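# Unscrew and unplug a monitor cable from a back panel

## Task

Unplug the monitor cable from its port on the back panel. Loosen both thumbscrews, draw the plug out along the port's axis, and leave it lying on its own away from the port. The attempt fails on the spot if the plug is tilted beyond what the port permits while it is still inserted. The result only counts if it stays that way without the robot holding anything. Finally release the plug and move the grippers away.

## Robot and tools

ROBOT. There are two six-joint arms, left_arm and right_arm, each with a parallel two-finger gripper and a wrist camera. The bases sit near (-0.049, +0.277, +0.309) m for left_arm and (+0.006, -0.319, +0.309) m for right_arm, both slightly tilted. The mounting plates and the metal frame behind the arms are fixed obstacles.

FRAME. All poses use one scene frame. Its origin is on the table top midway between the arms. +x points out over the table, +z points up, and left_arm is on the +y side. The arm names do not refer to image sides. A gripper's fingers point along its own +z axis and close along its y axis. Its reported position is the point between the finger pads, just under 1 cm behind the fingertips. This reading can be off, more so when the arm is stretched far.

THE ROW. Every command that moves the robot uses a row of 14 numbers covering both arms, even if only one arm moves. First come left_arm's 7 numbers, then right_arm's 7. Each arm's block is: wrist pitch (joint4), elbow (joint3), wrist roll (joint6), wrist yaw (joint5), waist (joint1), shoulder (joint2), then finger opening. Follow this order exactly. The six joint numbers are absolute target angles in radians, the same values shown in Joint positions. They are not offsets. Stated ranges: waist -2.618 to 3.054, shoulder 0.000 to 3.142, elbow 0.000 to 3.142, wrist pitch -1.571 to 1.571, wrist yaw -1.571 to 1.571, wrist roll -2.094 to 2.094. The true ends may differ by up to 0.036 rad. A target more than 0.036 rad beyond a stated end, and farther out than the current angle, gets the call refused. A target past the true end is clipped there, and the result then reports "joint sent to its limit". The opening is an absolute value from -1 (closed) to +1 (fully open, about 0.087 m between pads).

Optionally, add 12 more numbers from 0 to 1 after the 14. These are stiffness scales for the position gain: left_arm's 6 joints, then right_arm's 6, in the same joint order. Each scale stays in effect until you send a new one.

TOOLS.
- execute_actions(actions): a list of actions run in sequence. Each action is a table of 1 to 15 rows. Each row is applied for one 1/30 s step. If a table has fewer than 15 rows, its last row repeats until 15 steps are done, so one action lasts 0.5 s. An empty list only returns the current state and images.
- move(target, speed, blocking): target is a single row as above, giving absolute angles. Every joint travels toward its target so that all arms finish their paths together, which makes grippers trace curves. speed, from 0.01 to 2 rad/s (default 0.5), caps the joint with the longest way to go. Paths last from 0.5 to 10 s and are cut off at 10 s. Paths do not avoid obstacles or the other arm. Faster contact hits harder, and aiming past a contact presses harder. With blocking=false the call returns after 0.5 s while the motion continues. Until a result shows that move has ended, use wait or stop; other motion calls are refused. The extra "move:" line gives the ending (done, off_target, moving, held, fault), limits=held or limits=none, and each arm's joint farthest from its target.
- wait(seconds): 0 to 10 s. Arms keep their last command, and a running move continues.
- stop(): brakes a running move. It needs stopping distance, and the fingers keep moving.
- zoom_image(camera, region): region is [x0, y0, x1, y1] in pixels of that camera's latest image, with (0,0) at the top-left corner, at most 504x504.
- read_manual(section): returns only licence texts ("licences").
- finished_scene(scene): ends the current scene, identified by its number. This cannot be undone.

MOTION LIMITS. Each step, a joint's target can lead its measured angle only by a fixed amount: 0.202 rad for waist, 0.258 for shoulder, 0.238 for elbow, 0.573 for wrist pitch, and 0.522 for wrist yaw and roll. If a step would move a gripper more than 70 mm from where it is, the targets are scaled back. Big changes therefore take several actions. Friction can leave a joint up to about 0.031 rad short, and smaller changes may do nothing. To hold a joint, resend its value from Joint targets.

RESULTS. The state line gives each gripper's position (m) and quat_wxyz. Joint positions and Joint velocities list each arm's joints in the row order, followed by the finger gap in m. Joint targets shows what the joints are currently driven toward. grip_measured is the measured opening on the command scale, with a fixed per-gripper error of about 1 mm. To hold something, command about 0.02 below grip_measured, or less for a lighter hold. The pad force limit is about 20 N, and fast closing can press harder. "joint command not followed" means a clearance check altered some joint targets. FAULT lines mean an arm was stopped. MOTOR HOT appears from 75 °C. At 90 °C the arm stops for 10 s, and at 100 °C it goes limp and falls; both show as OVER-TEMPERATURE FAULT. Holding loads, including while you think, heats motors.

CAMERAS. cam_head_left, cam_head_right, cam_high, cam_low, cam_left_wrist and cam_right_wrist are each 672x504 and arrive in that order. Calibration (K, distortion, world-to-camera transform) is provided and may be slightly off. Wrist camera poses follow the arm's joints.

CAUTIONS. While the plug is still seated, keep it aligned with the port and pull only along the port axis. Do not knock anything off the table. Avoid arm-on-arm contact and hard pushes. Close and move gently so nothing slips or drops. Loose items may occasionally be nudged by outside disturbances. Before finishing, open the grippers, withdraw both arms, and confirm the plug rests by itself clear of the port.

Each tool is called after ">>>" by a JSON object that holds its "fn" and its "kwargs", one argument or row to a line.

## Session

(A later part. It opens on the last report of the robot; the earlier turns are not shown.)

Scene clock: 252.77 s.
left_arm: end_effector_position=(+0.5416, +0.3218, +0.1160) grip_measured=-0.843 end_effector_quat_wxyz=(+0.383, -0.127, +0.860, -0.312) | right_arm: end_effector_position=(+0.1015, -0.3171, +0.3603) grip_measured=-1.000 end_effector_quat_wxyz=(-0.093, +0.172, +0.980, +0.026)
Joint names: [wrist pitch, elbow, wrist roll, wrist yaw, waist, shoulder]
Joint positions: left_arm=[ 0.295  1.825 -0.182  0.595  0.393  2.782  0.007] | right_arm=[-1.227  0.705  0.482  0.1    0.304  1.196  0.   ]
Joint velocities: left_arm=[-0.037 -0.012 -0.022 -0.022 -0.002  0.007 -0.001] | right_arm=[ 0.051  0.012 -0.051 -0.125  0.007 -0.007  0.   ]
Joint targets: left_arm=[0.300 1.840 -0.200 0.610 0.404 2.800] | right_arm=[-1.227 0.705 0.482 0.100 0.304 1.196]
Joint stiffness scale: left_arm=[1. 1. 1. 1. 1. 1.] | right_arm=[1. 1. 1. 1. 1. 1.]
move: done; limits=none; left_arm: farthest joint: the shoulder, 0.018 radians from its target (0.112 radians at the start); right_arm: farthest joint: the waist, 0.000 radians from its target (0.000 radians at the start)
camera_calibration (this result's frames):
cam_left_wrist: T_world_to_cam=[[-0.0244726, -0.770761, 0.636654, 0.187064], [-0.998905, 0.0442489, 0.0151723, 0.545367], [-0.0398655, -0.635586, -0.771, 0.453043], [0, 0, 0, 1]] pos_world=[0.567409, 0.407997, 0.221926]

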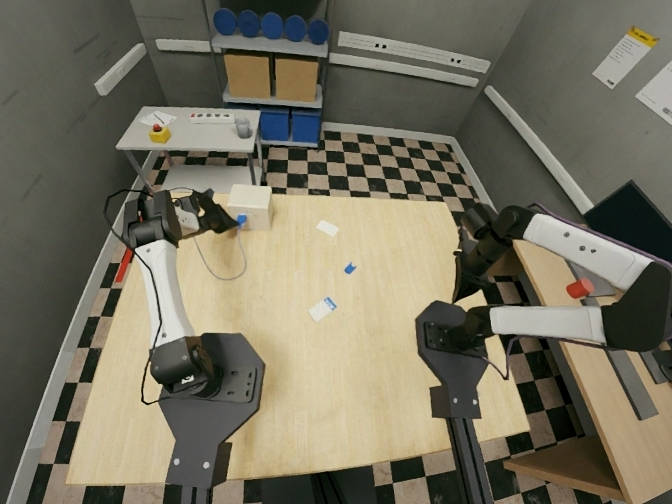

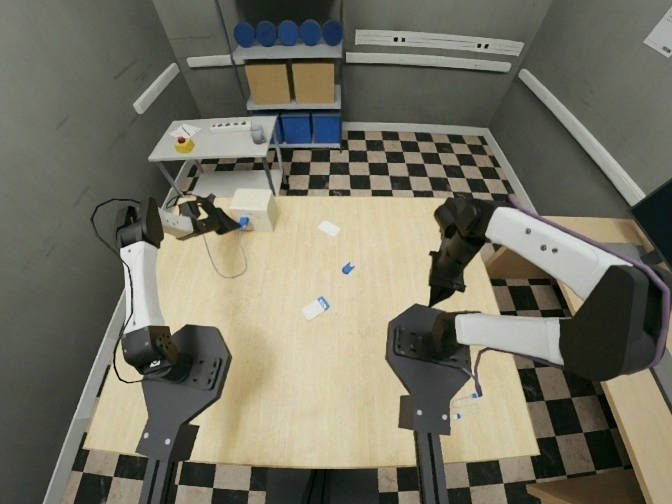

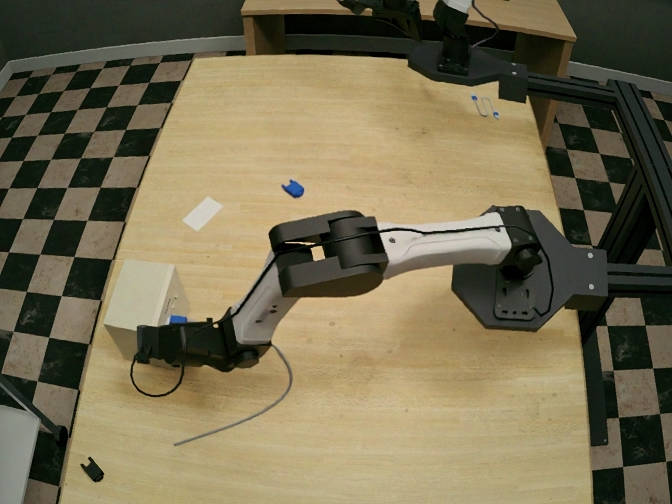

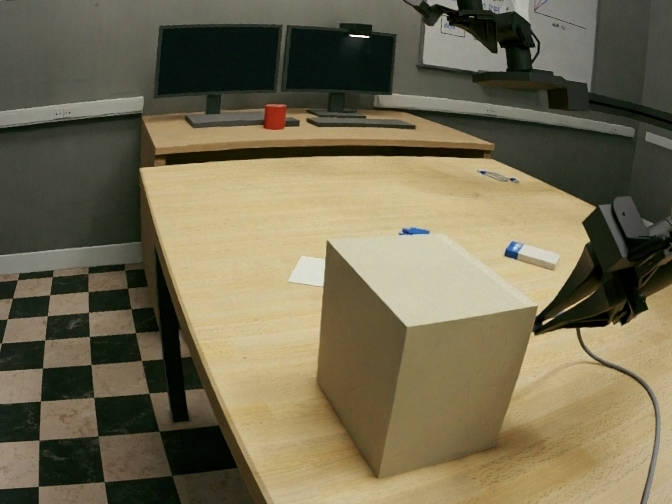

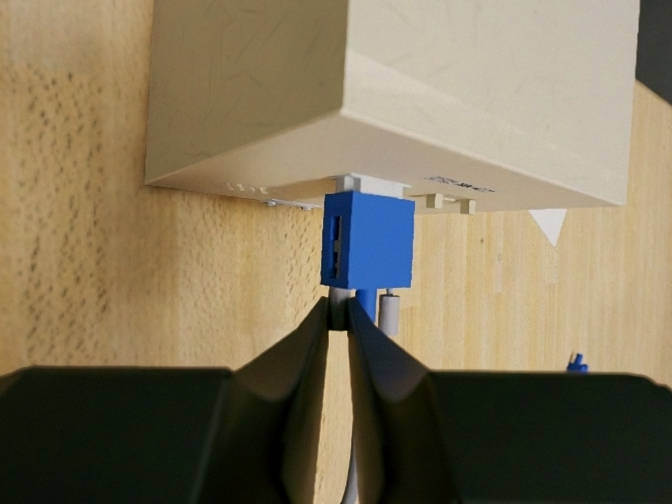

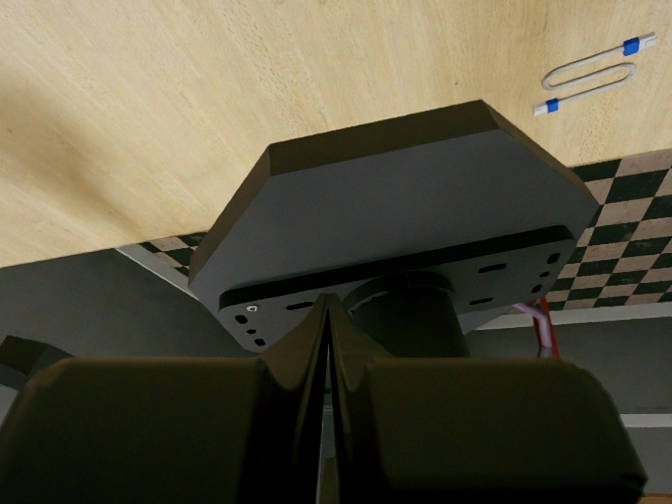

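>>> {"fn": "move", "kwargs": {
  "target": [0.30,1.84,-0.19,0.60,0.408,2.78,-0.72,-1.227,0.705,0.482,0.1,0.304,1.196,-1],
  "speed": 0.1
}}

>>> {"fn": "move", "kwargs": {
  "target": [0.25,1.78,-0.19,0.60,0.435,2.72,-0.72,-1.227,0.705,0.482,0.1,0.304,1.196,-1],
  "speed": 0.1
}}

>>> {"fn": "move", "kwargs": {
  "target": [0.23,1.63,0.22,-0.05,0.16,2.56,0.4,-1.227,0.705,0.482,0.1,0.304,1.196,-1],
  "speed": 0.6
}}

>>> {"fn": "move", "kwargs": {
  "target": [0.327,1.74,0.363,-0.29,0.092,2.738,0.1,-1.227,0.705,0.482,0.1,0.304,1.196,-1],
  "speed": 0.3
}}

Scene clock: 254.20 s.
left_arm: end_effector_position=(+0.5416, +0.3239, +0.1152) grip_measured=-0.720 end_effector_quat_wxyz=(+0.384, -0.128, +0.861, -0.309) | right_arm: end_effector_position=(+0.1015, -0.3171, +0.3603) grip_measured=-1.000 end_effector_quat_wxyz=(-0.093, +0.172, +0.980, +0.026)
Joint names: [wrist pitch, elbow, wrist roll, wrist yaw, waist, shoulder]
Joint positions: left_arm=[ 0.295  1.825 -0.179  0.589  0.394  2.782  0.012] | right_arm=[-1.227  0.705  0.482  0.1    0.304  1.196  0.   ]
Joint velocities: left_arm=[-0.022 -0.007 -0.022 -0.007  0.007  0.002 -0.001] | right_arm=[-0.007  0.017 -0.007 -0.051 -0.002 -0.007  0.   ]
Joint targets: left_arm=[0.300 1.840 -0.190 0.600 0.408 2.780] | right_arm=[-1.227 0.705 0.482 0.100 0.304 1.196]
Joint stiffness scale: left_arm=[1. 1. 1. 1. 1. 1.] | right_arm=[1. 1. 1. 1. 1. 1.]
move: done; limits=none; left_arm: farthest joint: the elbow, 0.015 radians from its target (0.015 radians at the start); right_arm: farthest joint: the waist, 0.000 radians from its target (0.000 radians at the start)
camera_calibration (this result's frames):
cam_left_wrist: T_world_to_cam=[[-0.0204564, -0.774621, 0.632094, 0.188762], [-0.999076, 0.0397481, 0.0163776, 0.546721], [-0.037811, -0.631175, -0.774718, 0.451615], [0, 0, 0, 1]] pos_world=[0.567153, 0.409536, 0.221605]

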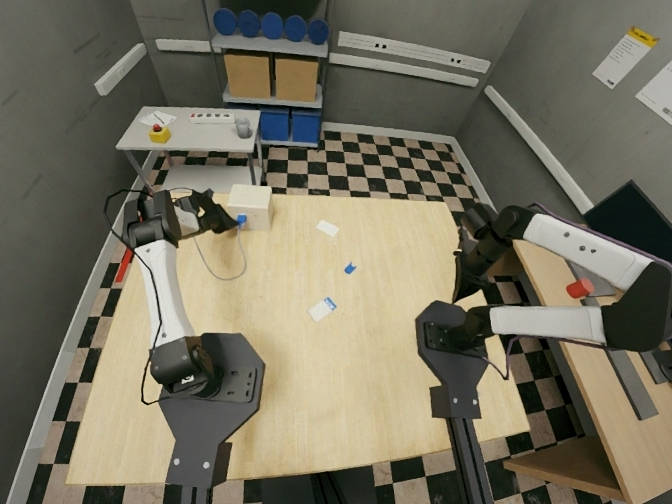

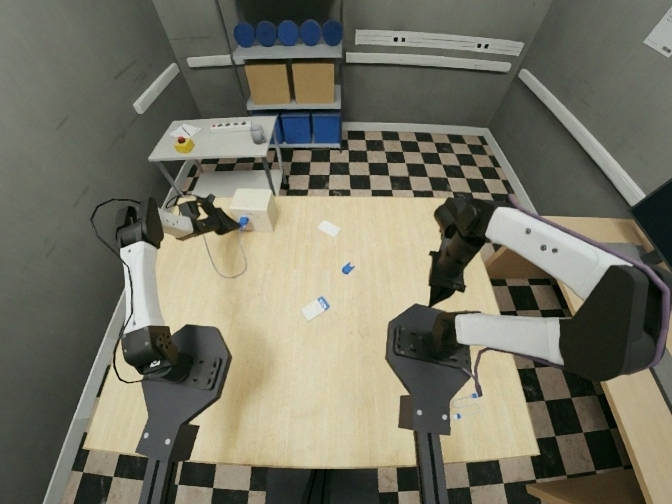

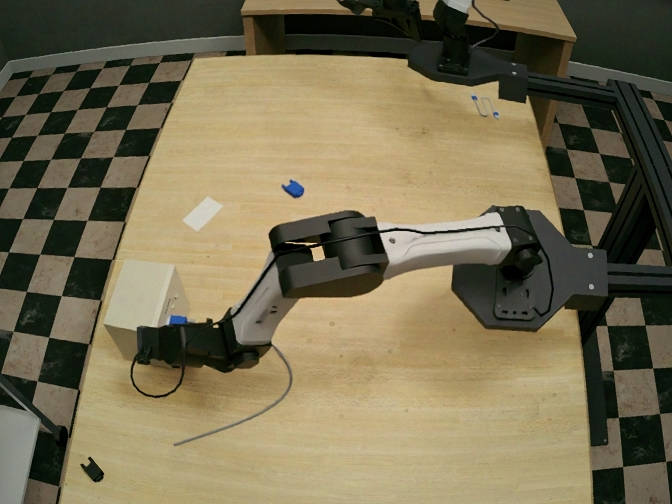

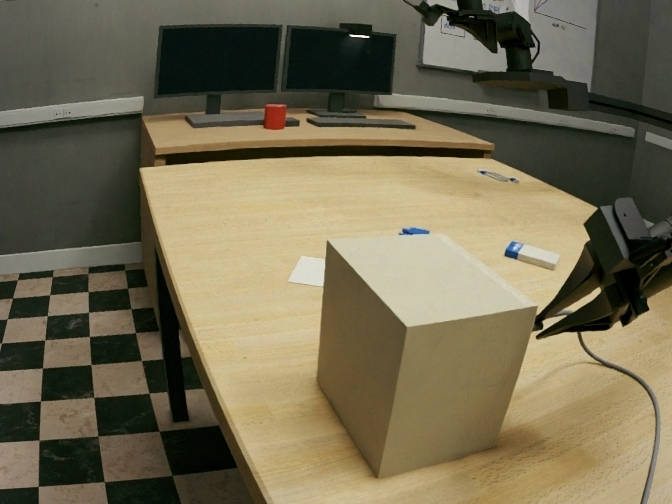

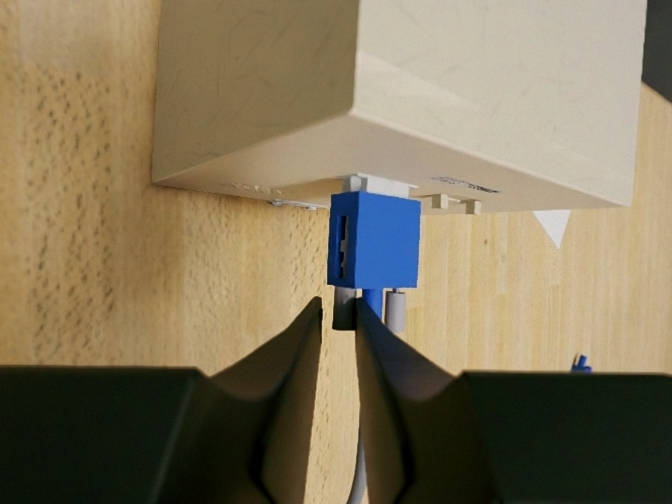

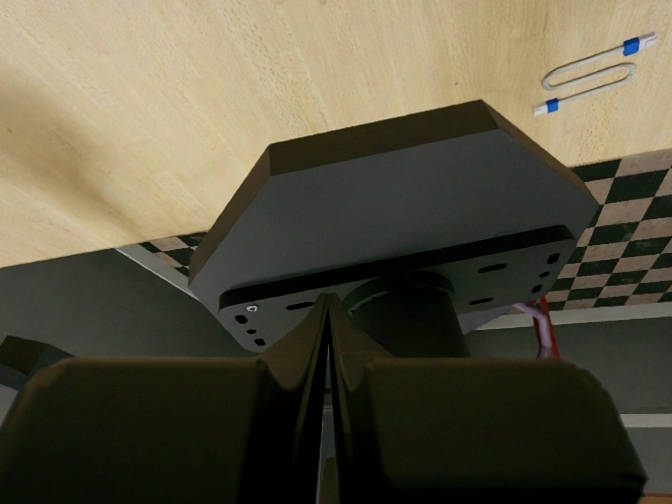

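Scene clock: 255.37 s.
left_arm: end_effector_position=(+0.5405, +0.3469, +0.1317) grip_measured=-0.720 end_effector_quat_wxyz=(+0.387, -0.143, +0.859, -0.302) | right_arm: end_effector_position=(+0.1015, -0.3171, +0.3603) grip_measured=-1.000 end_effector_quat_wxyz=(-0.093, +0.172, +0.980, +0.026)
Joint names: [wrist pitch, elbow, wrist roll, wrist yaw, waist, shoulder]
Joint positions: left_arm=[ 0.269  1.799 -0.183  0.59   0.428  2.726  0.012] | right_arm=[-1.227  0.705  0.482  0.1    0.304  1.196  0.   ]
Joint velocities: left_arm=[ 0.007 -0.002 -0.007 -0.051  0.022  0.002 -0.001] | right_arm=[-0.066  0.002  0.022 -0.022 -0.007 -0.007  0.   ]
Joint targets: left_arm=[0.250 1.780 -0.190 0.600 0.435 2.720] | right_arm=[-1.227 0.705 0.482 0.100 0.304 1.196]
Joint stiffness scale: left_arm=[1. 1. 1. 1. 1. 1.] | right_arm=[1. 1. 1. 1. 1. 1.]
move: done; limits=none; left_arm: farthest joint: the elbow, 0.019 radians from its target (0.045 radians at the start); right_arm: farthest joint: the waist, 0.000 radians from its target (0.000 radians at the start)
camera_calibration (this result's frames):
cam_left_wrist: T_world_to_cam=[[0.00830983, -0.774986, 0.631924, 0.180728], [-0.999784, 0.00560174, 0.0200171, 0.556133], [-0.0190529, -0.631954, -0.774772, 0.468997], [0, 0, 0, 1]] pos_world=[0.563446, 0.433331, 0.238027]

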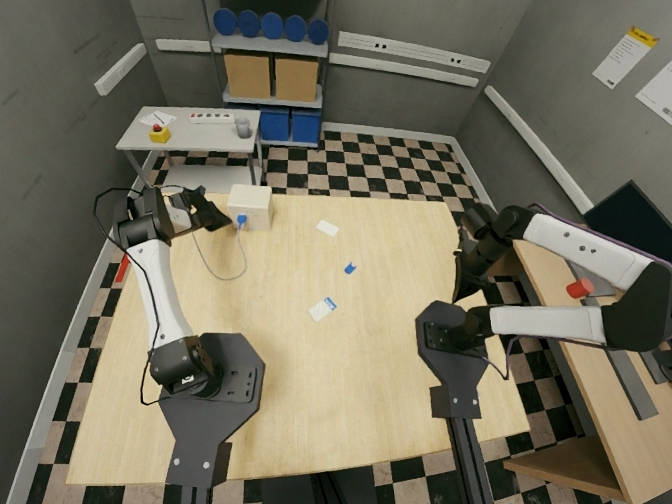

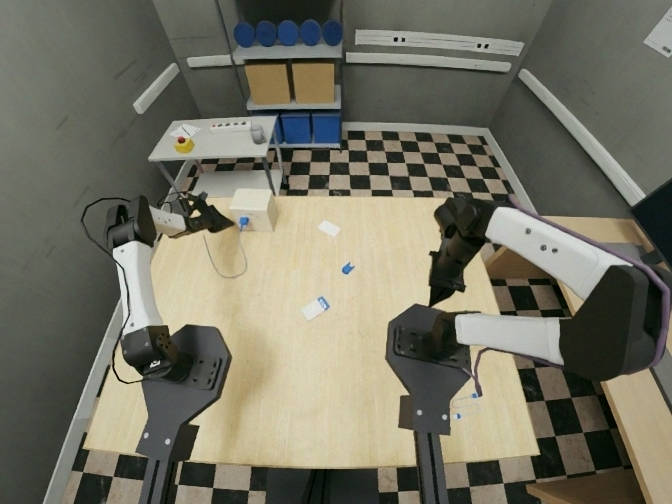

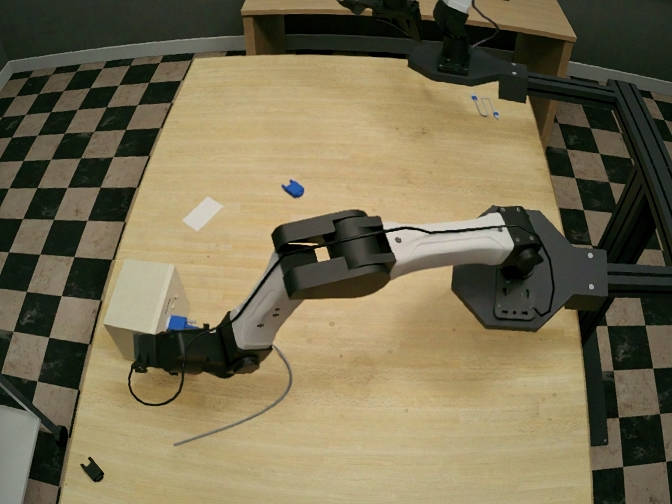

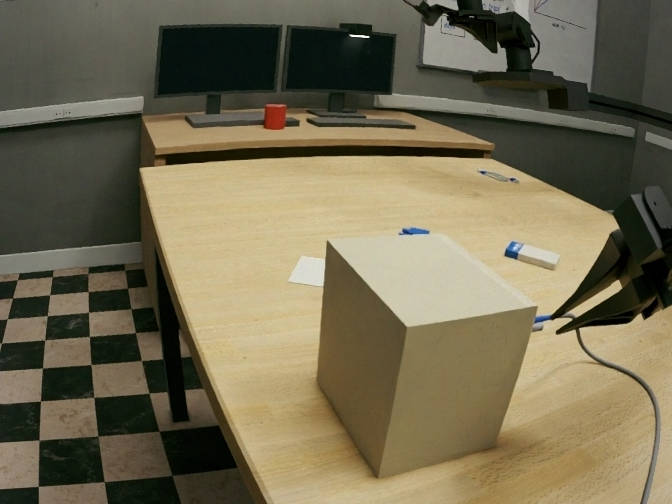

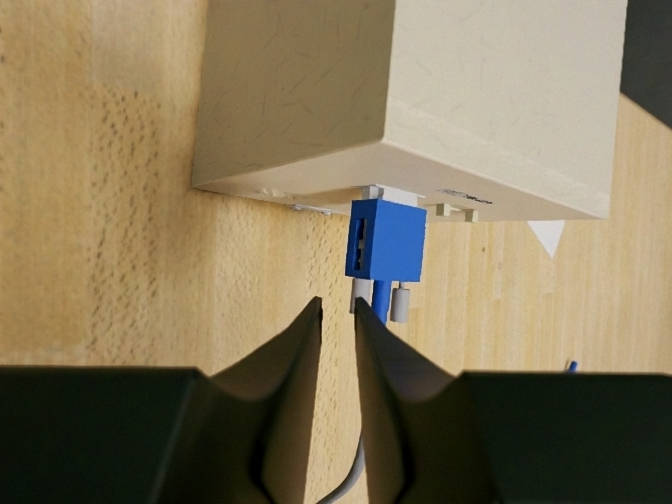

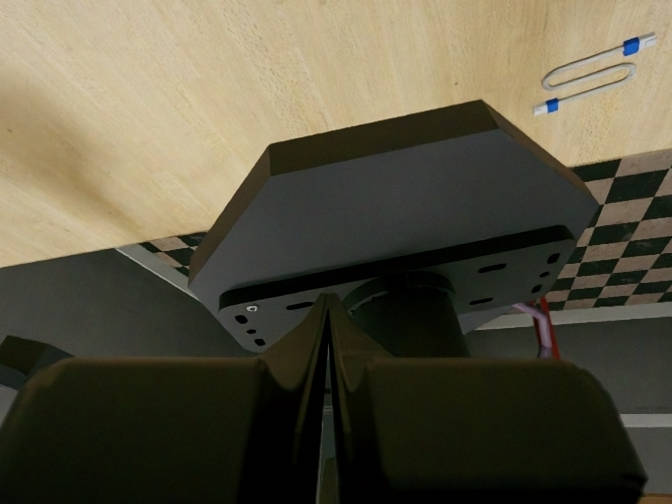

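Scene clock: 257.23 s.
left_arm: end_effector_position=(+0.5454, +0.3068, +0.1557) grip_measured=+0.400 end_effector_quat_wxyz=(+0.390, +0.026, +0.921, -0.008) | right_arm: end_effector_position=(+0.1015, -0.3171, +0.3603) grip_measured=-1.000 end_effector_quat_wxyz=(-0.093, +0.172, +0.980, +0.026)
Joint names: [wrist pitch, elbow, wrist roll, wrist yaw, waist, shoulder]
Joint positions: left_arm=[ 0.249  1.65   0.214 -0.038  0.159  2.567  0.061] | right_arm=[-1.227  0.705  0.482  0.1    0.304  1.196  0.   ]
Joint velocities: left_arm=[-0.051 -0.002  0.051 -0.007  0.012  0.002 -0.001] | right_arm=[-0.081  0.007 -0.022 -0.007  0.002 -0.037  0.   ]
Joint targets: left_arm=[0.230 1.630 0.220 -0.050 0.160 2.560] | right_arm=[-1.227 0.705 0.482 0.100 0.304 1.196]
Joint stiffness scale: left_arm=[1. 1. 1. 1. 1. 1.] | right_arm=[1. 1. 1. 1. 1. 1.]
move: done; limits=none; left_arm: farthest joint: the elbow, 0.020 radians from its target (0.169 radians at the start); right_arm: farthest joint: the waist, 0.000 radians from its target (0.000 radians at the start)
camera_calibration (this result's frames):
cam_left_wrist: T_world_to_cam=[[-0.0574616, -0.998344, -0.00269119, 0.337687], [-0.995941, 0.0571358, 0.0695481, 0.535151], [-0.0692792, 0.00667661, -0.997575, 0.328461], [0, 0, 0, 1]] pos_world=[0.575139, 0.304359, 0.291354]

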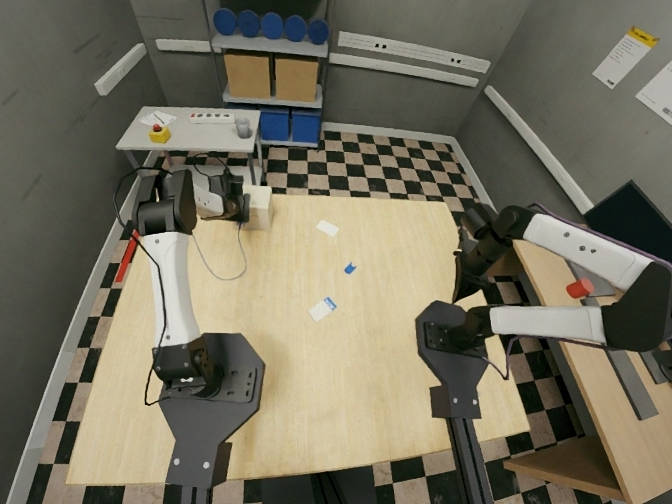

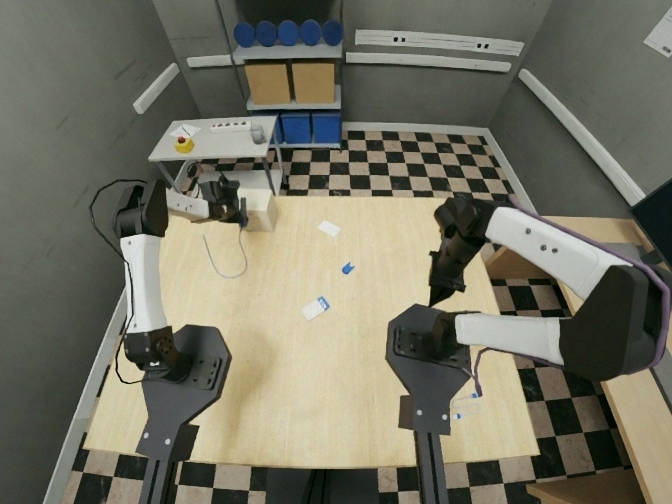

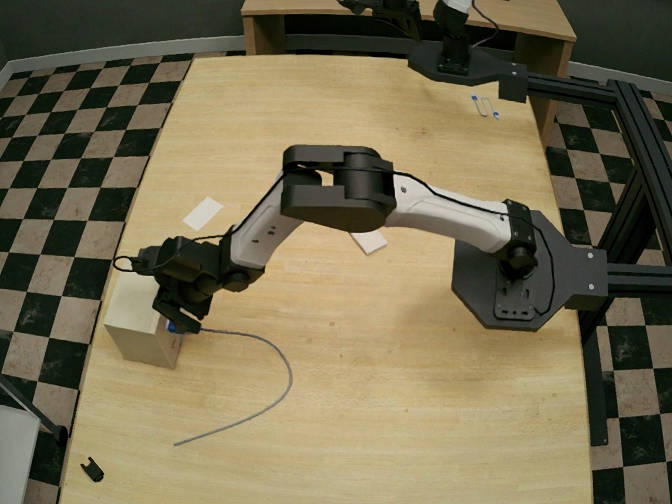

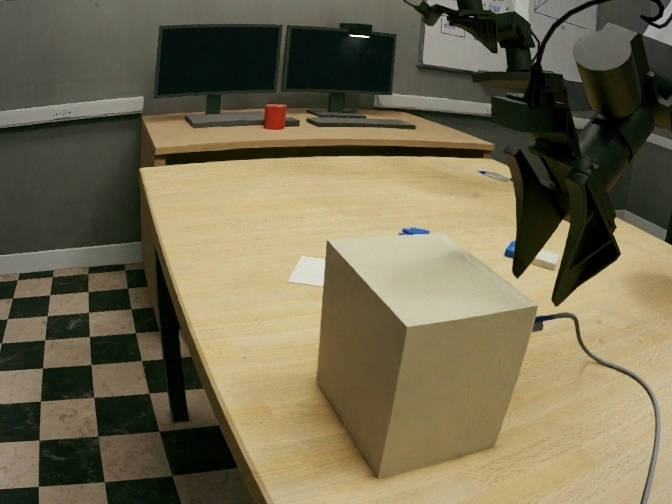

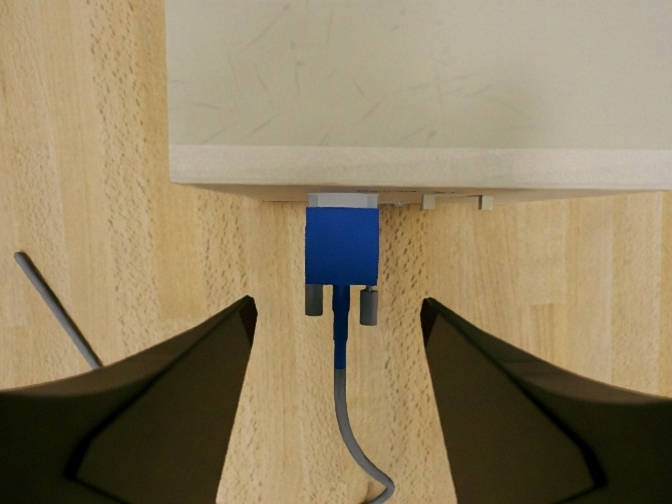

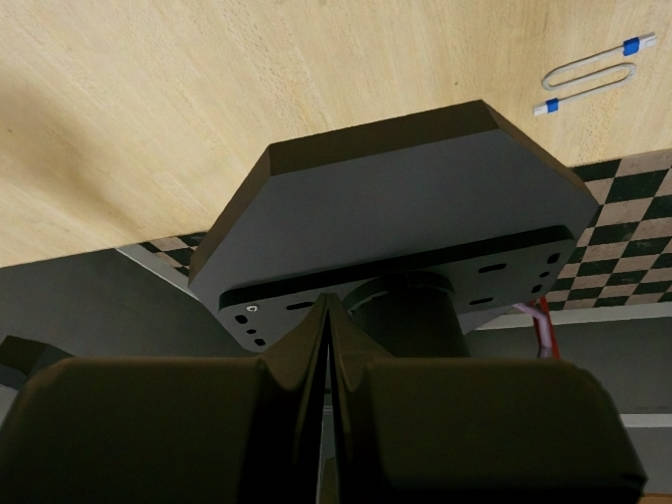

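Scene clock: 258.77 s.
left_arm: end_effector_position=(+0.5403, +0.3080, +0.1099) grip_measured=+0.100 end_effector_quat_wxyz=(+0.363, +0.073, +0.922, +0.113) | right_arm: end_effector_position=(+0.1015, -0.3171, +0.3603) grip_measured=-1.000 end_effector_quat_wxyz=(-0.093, +0.172, +0.980, +0.026)
Joint names: [wrist pitch, elbow, wrist roll, wrist yaw, waist, shoulder]
Joint positions: left_arm=[ 0.321  1.723  0.356 -0.278  0.098  2.722  0.048] | right_arm=[-1.227  0.705  0.482  0.1    0.304  1.196  0.   ]
Joint velocities: left_arm=[-0.051 -0.002 -0.037 -0.022 -0.002 -0.002 -0.001] | right_arm=[ 0.051  0.002 -0.007 -0.022  0.007 -0.012  0.   ]
Joint targets: left_arm=[0.327 1.740 0.363 -0.290 0.092 2.738] | right_arm=[-1.227 0.705 0.482 0.100 0.304 1.196]
Joint stiffness scale: left_arm=[1. 1. 1. 1. 1. 1.] | right_arm=[1. 1. 1. 1. 1. 1.]
move: done; limits=none; left_arm: farthest joint: the elbow, 0.017 radians from its target (0.090 radians at the start); right_arm: farthest joint: the waist, 0.000 radians from its target (0.000 radians at the start)
camera_calibration (this result's frames):
cam_left_wrist: T_world_to_cam=[[-0.0574388, -0.964479, -0.25784, 0.356019], [-0.991947, 0.025932, 0.123974, 0.534688], [-0.112884, 0.262884, -0.958201, 0.222738], [0, 0, 0, 1]] pos_world=[0.575975, 0.270953, 0.238936]

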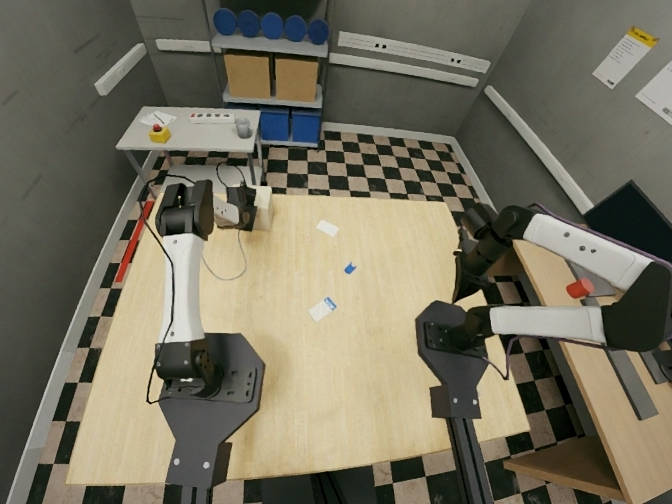

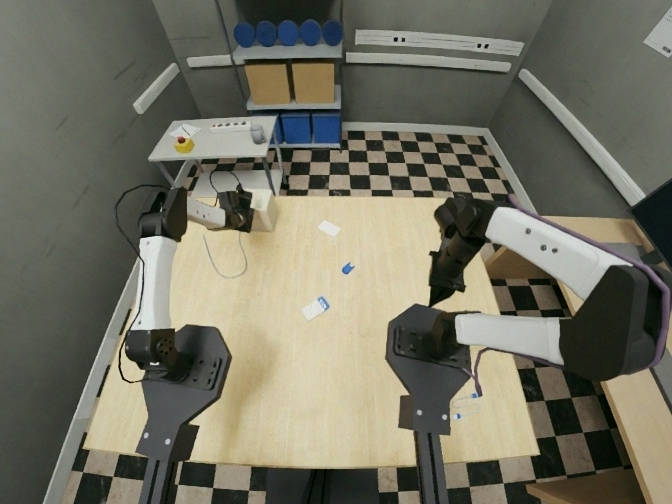

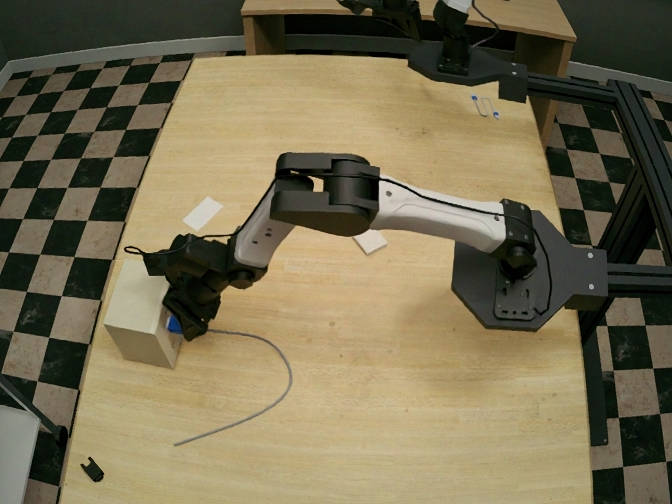

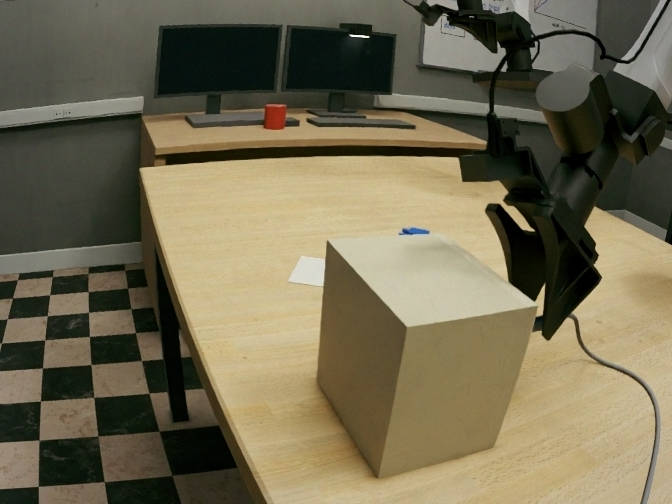

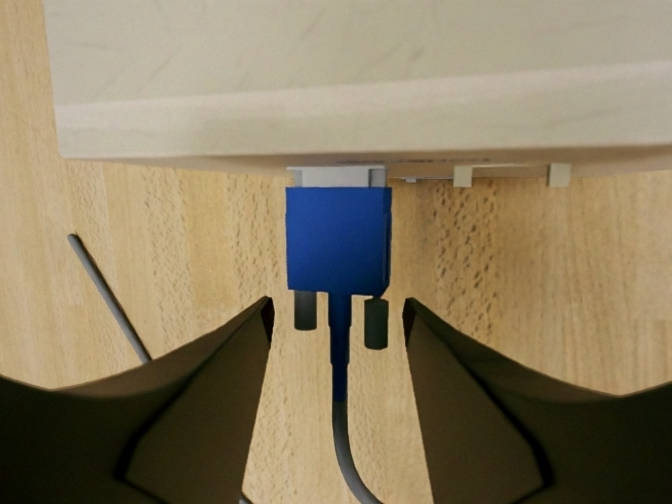

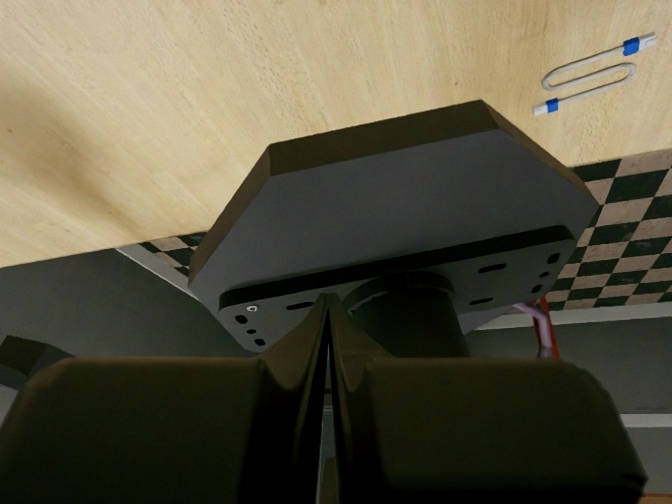

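>>> {"fn": "move", "kwargs": {
  "target": [0.322,1.71,0.03,0.27,0.268,2.735,-0.4,-1.227,0.705,0.482,0.1,0.304,1.196,-1],
  "speed": 0.3
}}

Scene clock: 261.47 s.
left_arm: end_effector_position=(+0.5416, +0.3058, +0.1103) grip_measured=-0.321 end_effector_quat_wxyz=(+0.392, -0.036, +0.907, -0.149) | right_arm: end_effector_position=(+0.1015, -0.3171, +0.3603) grip_measured=-1.000 end_effector_quat_wxyz=(-0.093, +0.172, +0.980, +0.026)
Joint names: [wrist pitch, elbow, wrist roll, wrist yaw, waist, shoulder]
Joint positions: left_arm=[0.301 1.723 0.058 0.258 0.266 2.707 0.03 ] | right_arm=[-1.227  0.705  0.482  0.1    0.304  1.196  0.   ]
Joint velocities: left_arm=[ 0.066 -0.002  0.007 -0.037  0.012 -0.012 -0.001] | right_arm=[ 0.022 -0.007 -0.037  0.022 -0.012 -0.002  0.   ]
Joint targets: left_arm=[0.322 1.710 0.030 0.270 0.268 2.735] | right_arm=[-1.227 0.705 0.482 0.100 0.304 1.196]
Joint stiffness scale: left_arm=[1. 1. 1. 1. 1. 1.] | right_arm=[1. 1. 1. 1. 1. 1.]
move: off_target (left_arm); limits=none; left_arm: farthest joint: the shoulder, 0.028 radians from its target (0.013 radians at the start); right_arm: farthest joint: the waist, 0.000 radians from its target (0.000 radians at the start)
camera_calibration (this result's frames):
cam_left_wrist: T_world_to_cam=[[-0.0550075, -0.952213, 0.300441, 0.287516], [-0.996489, 0.0713747, 0.0437673, 0.533414], [-0.0631197, -0.296979, -0.952796, 0.367507], [0, 0, 0, 1]] pos_world=[0.570554, 0.344847, 0.240432]

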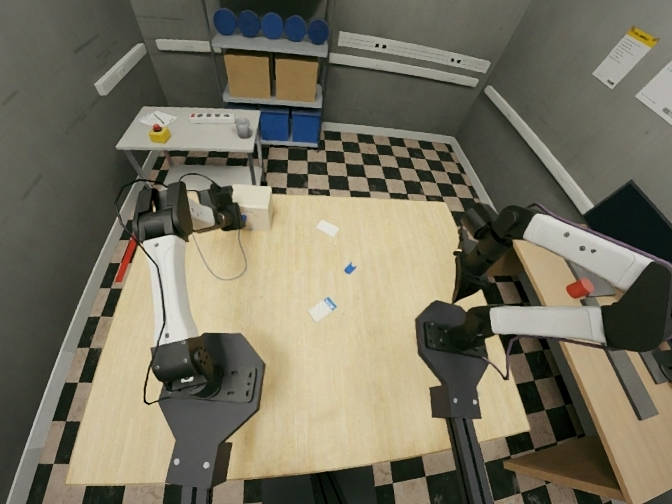

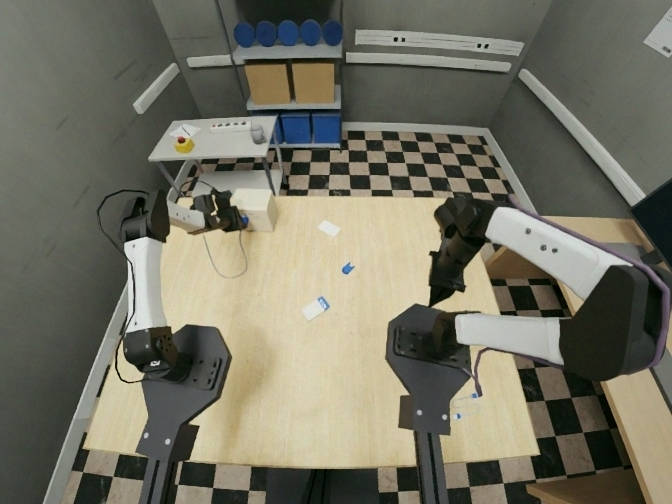

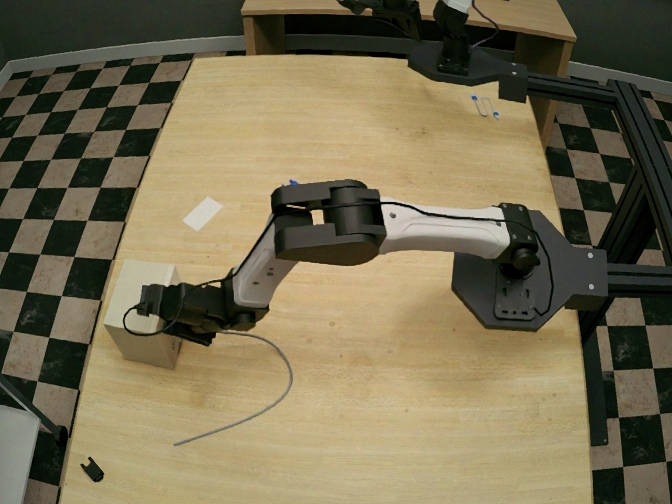

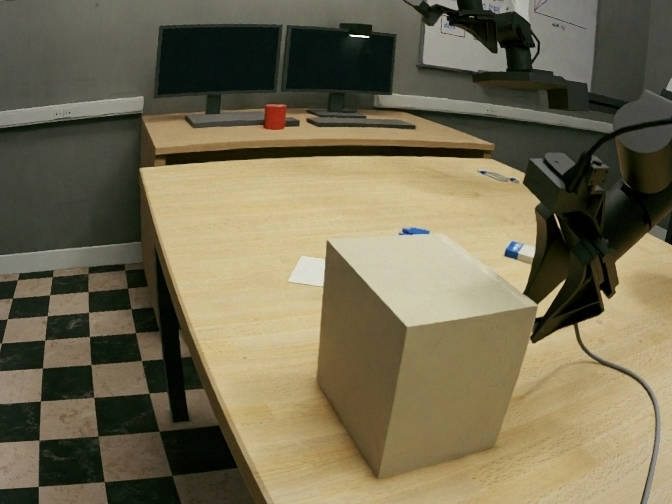

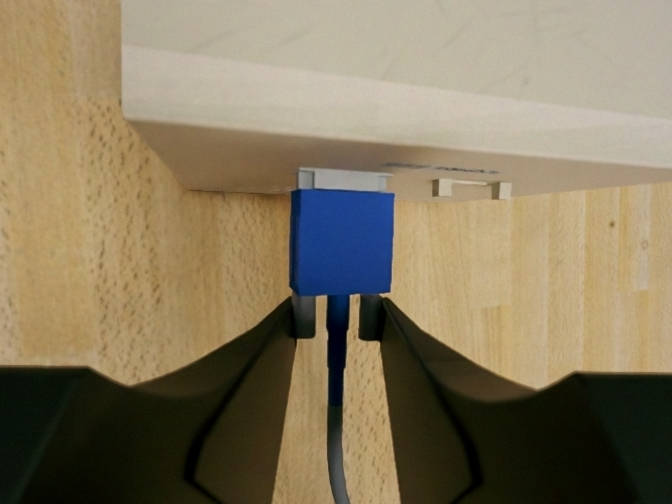

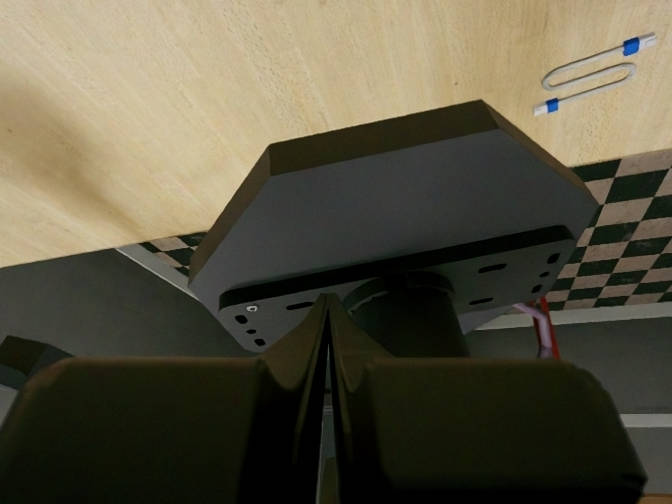

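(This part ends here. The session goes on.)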